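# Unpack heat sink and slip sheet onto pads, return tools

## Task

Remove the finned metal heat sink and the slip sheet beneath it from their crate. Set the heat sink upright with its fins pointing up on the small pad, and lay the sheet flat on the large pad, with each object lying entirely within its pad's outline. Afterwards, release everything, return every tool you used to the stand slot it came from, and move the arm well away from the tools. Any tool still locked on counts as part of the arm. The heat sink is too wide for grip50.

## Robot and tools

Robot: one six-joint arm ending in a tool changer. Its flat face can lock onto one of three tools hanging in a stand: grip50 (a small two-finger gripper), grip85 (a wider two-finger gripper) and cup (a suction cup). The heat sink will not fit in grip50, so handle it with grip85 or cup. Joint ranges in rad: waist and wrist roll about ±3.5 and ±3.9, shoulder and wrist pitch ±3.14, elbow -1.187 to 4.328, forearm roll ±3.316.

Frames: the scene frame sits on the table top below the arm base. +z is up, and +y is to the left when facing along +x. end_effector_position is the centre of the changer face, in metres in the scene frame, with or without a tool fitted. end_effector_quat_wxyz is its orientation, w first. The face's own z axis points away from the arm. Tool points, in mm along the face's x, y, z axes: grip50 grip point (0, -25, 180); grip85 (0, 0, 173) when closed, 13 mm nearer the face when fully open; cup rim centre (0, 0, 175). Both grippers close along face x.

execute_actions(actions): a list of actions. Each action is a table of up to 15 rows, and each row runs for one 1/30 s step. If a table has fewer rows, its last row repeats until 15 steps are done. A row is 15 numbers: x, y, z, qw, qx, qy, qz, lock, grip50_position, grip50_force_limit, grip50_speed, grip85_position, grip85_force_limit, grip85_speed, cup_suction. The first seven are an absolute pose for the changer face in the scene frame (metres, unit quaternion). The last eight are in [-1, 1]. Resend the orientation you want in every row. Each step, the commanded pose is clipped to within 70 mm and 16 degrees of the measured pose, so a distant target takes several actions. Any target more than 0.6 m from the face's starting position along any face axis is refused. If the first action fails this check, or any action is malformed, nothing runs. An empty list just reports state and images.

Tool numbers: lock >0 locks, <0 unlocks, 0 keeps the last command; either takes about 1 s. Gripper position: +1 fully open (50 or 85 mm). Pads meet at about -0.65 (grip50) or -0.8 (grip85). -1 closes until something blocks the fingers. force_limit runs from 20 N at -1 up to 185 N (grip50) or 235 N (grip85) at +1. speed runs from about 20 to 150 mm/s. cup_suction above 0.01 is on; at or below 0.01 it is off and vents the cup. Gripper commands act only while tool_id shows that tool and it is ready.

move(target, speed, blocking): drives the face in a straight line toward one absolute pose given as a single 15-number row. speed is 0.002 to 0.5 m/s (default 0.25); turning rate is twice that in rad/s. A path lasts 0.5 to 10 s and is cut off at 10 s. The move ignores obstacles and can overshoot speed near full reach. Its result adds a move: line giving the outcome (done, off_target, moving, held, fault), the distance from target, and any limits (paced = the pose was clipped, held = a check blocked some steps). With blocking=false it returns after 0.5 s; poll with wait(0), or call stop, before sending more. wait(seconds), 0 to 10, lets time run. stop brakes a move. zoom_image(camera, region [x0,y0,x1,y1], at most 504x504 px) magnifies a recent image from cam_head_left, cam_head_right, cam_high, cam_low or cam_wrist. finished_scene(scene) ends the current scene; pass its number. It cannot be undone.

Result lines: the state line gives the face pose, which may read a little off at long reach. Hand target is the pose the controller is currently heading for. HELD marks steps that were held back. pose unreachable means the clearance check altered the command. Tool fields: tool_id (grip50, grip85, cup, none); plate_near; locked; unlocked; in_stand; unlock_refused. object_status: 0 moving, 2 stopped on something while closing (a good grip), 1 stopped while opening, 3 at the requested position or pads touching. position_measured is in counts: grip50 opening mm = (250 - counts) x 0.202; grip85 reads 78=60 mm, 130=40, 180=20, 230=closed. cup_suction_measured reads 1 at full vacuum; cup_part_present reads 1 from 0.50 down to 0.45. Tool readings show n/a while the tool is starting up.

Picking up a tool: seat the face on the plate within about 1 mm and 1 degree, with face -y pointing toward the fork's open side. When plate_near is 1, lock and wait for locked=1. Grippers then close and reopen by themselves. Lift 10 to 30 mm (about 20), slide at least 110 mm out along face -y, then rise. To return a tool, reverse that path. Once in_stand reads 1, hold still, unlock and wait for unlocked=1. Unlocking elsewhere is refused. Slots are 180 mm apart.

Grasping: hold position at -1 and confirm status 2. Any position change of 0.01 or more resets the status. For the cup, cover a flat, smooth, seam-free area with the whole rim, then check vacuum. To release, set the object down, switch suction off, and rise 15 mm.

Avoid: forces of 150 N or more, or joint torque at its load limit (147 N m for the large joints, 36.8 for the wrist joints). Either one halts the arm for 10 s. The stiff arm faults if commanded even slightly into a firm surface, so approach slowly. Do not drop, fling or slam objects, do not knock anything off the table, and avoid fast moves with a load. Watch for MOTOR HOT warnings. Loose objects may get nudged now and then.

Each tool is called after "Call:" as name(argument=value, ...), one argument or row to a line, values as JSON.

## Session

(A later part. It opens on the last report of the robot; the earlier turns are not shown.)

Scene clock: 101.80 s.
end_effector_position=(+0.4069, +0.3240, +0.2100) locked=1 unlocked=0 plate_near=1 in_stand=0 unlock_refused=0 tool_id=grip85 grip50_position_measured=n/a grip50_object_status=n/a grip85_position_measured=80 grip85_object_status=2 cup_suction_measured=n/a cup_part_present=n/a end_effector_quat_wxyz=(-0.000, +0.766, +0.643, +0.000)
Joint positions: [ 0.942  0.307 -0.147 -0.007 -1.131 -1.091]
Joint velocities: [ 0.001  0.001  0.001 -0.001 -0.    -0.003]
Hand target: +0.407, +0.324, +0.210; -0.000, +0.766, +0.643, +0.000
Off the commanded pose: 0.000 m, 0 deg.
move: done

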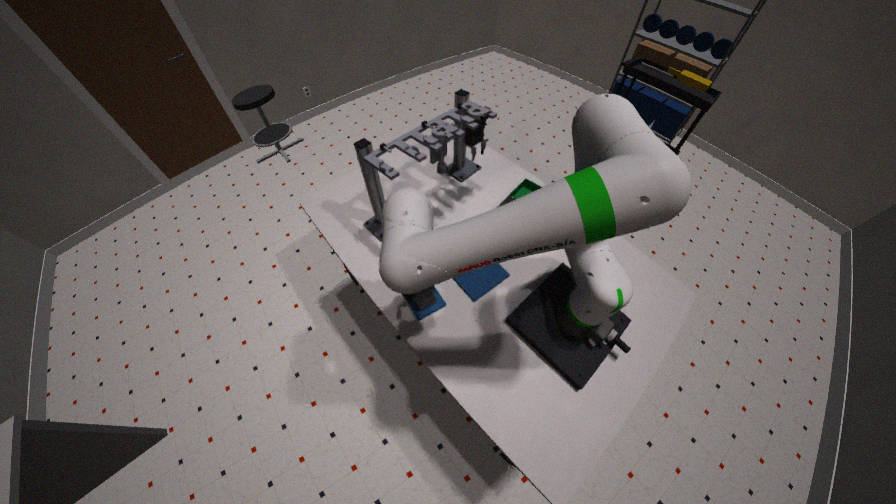

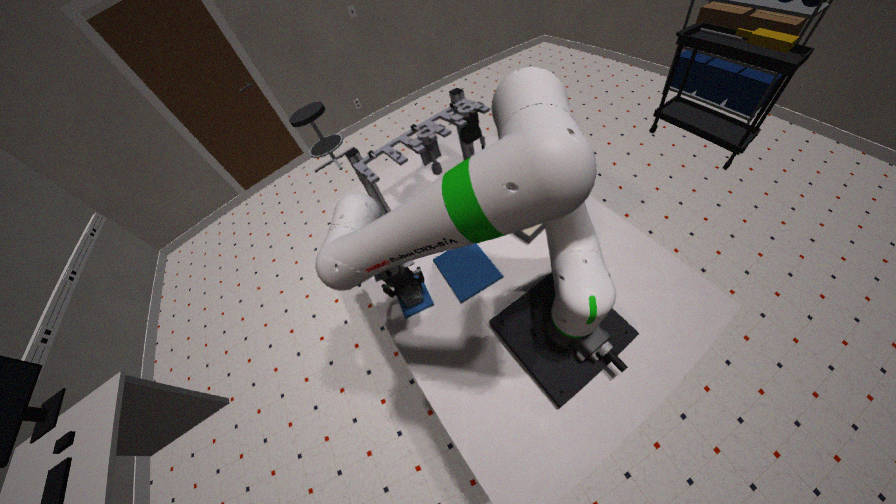

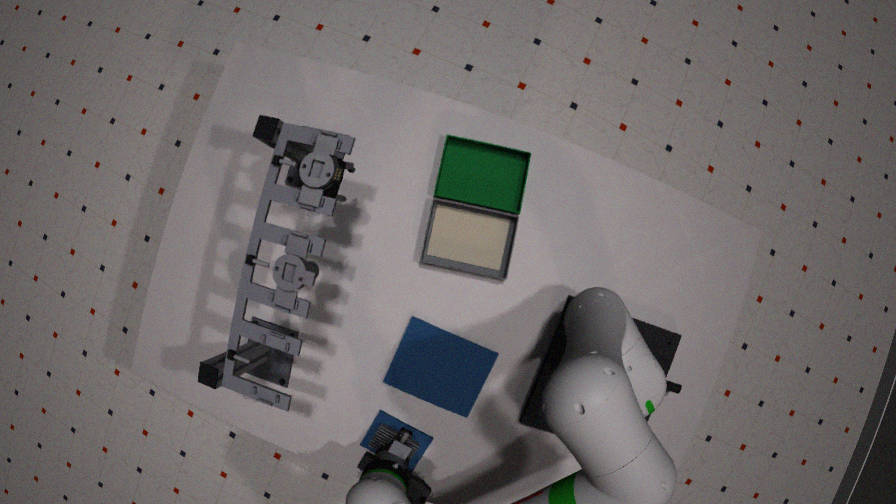

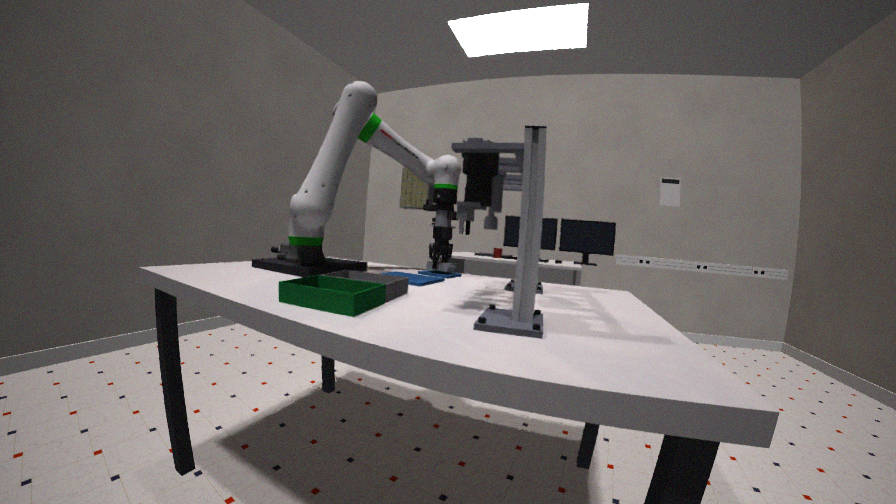

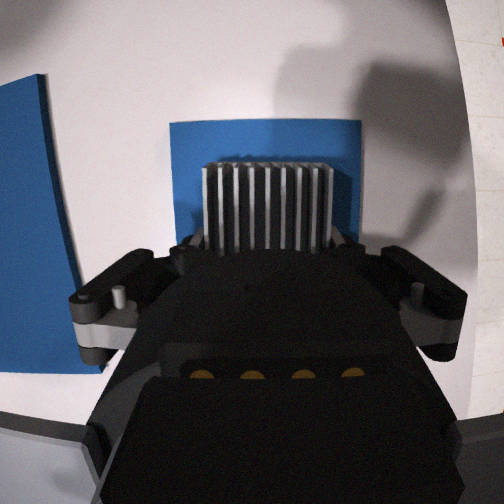

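Call:
move(
  target=[0.407,0.324,0.198,0,0.766,0.643,0,0,0,0,0,-1,-0.3,-0.5,0],
  speed=0.012,
)

Call:
zoom_image(
  camera="cam_low",
  region=[400,230,490,290],
)

Scene clock: 105.87 s.
end_effector_position=(+0.4070, +0.3240, +0.1982) locked=1 unlocked=0 plate_near=1 in_stand=0 unlock_refused=0 tool_id=grip85 grip50_position_measured=n/a grip50_object_status=n/a grip85_position_measured=80 grip85_object_status=2 cup_suction_measured=n/a cup_part_present=n/a end_effector_quat_wxyz=(+0.000, +0.766, +0.643, +0.000)
Joint positions: [ 0.942  0.32  -0.161 -0.007 -1.105 -1.091]
Joint velocities: [ 0.    -0.    -0.001  0.001  0.002  0.001]
Hand target: +0.407, +0.324, +0.198; -0.000, +0.766, +0.643, -0.000
Off the commanded pose: 0.000 m, 0 deg.
move: done

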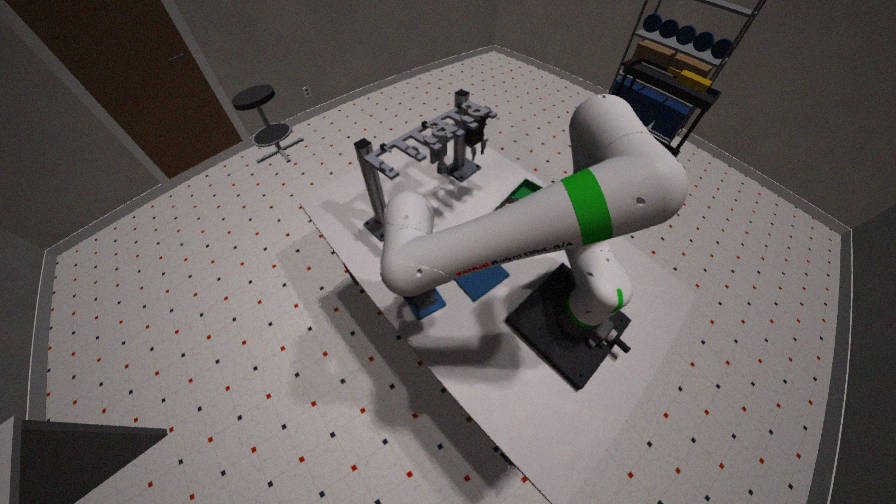

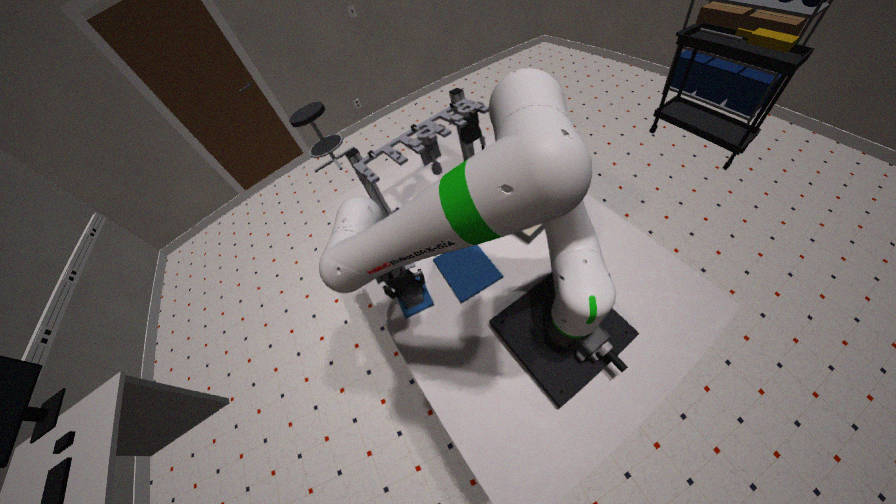

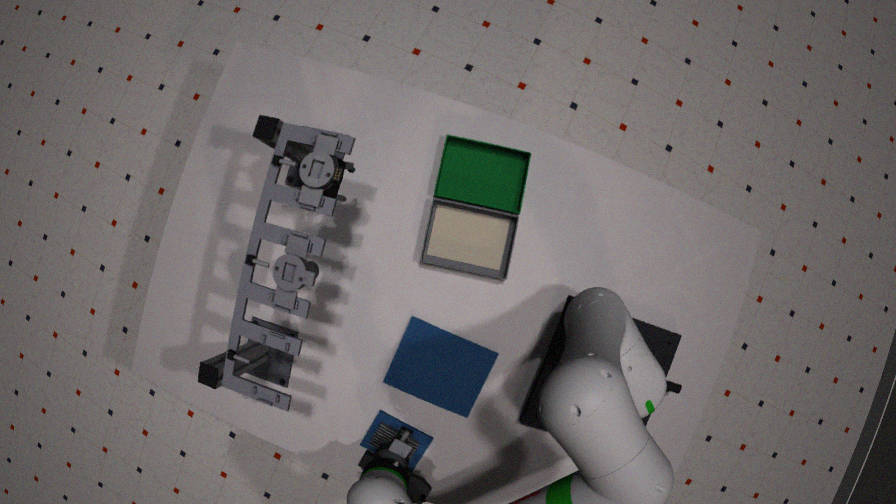

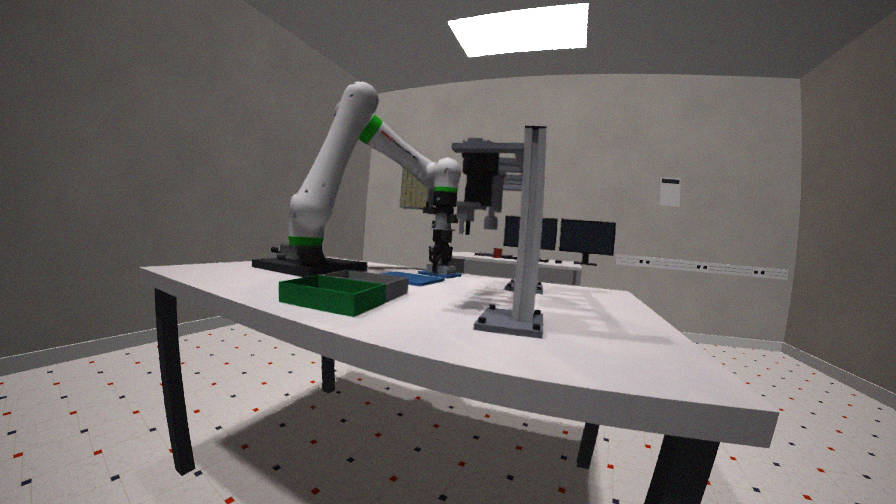

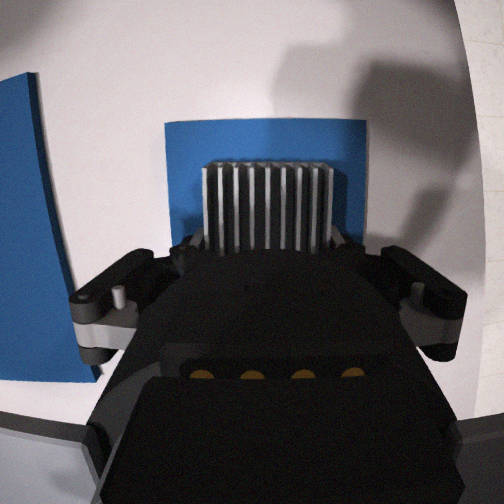

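Region (400, 230, 490, 290) of cam_low's 896x504 image, scaled by 5.600, with more detail than that image has.

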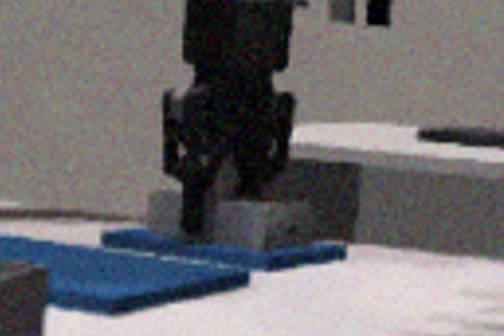

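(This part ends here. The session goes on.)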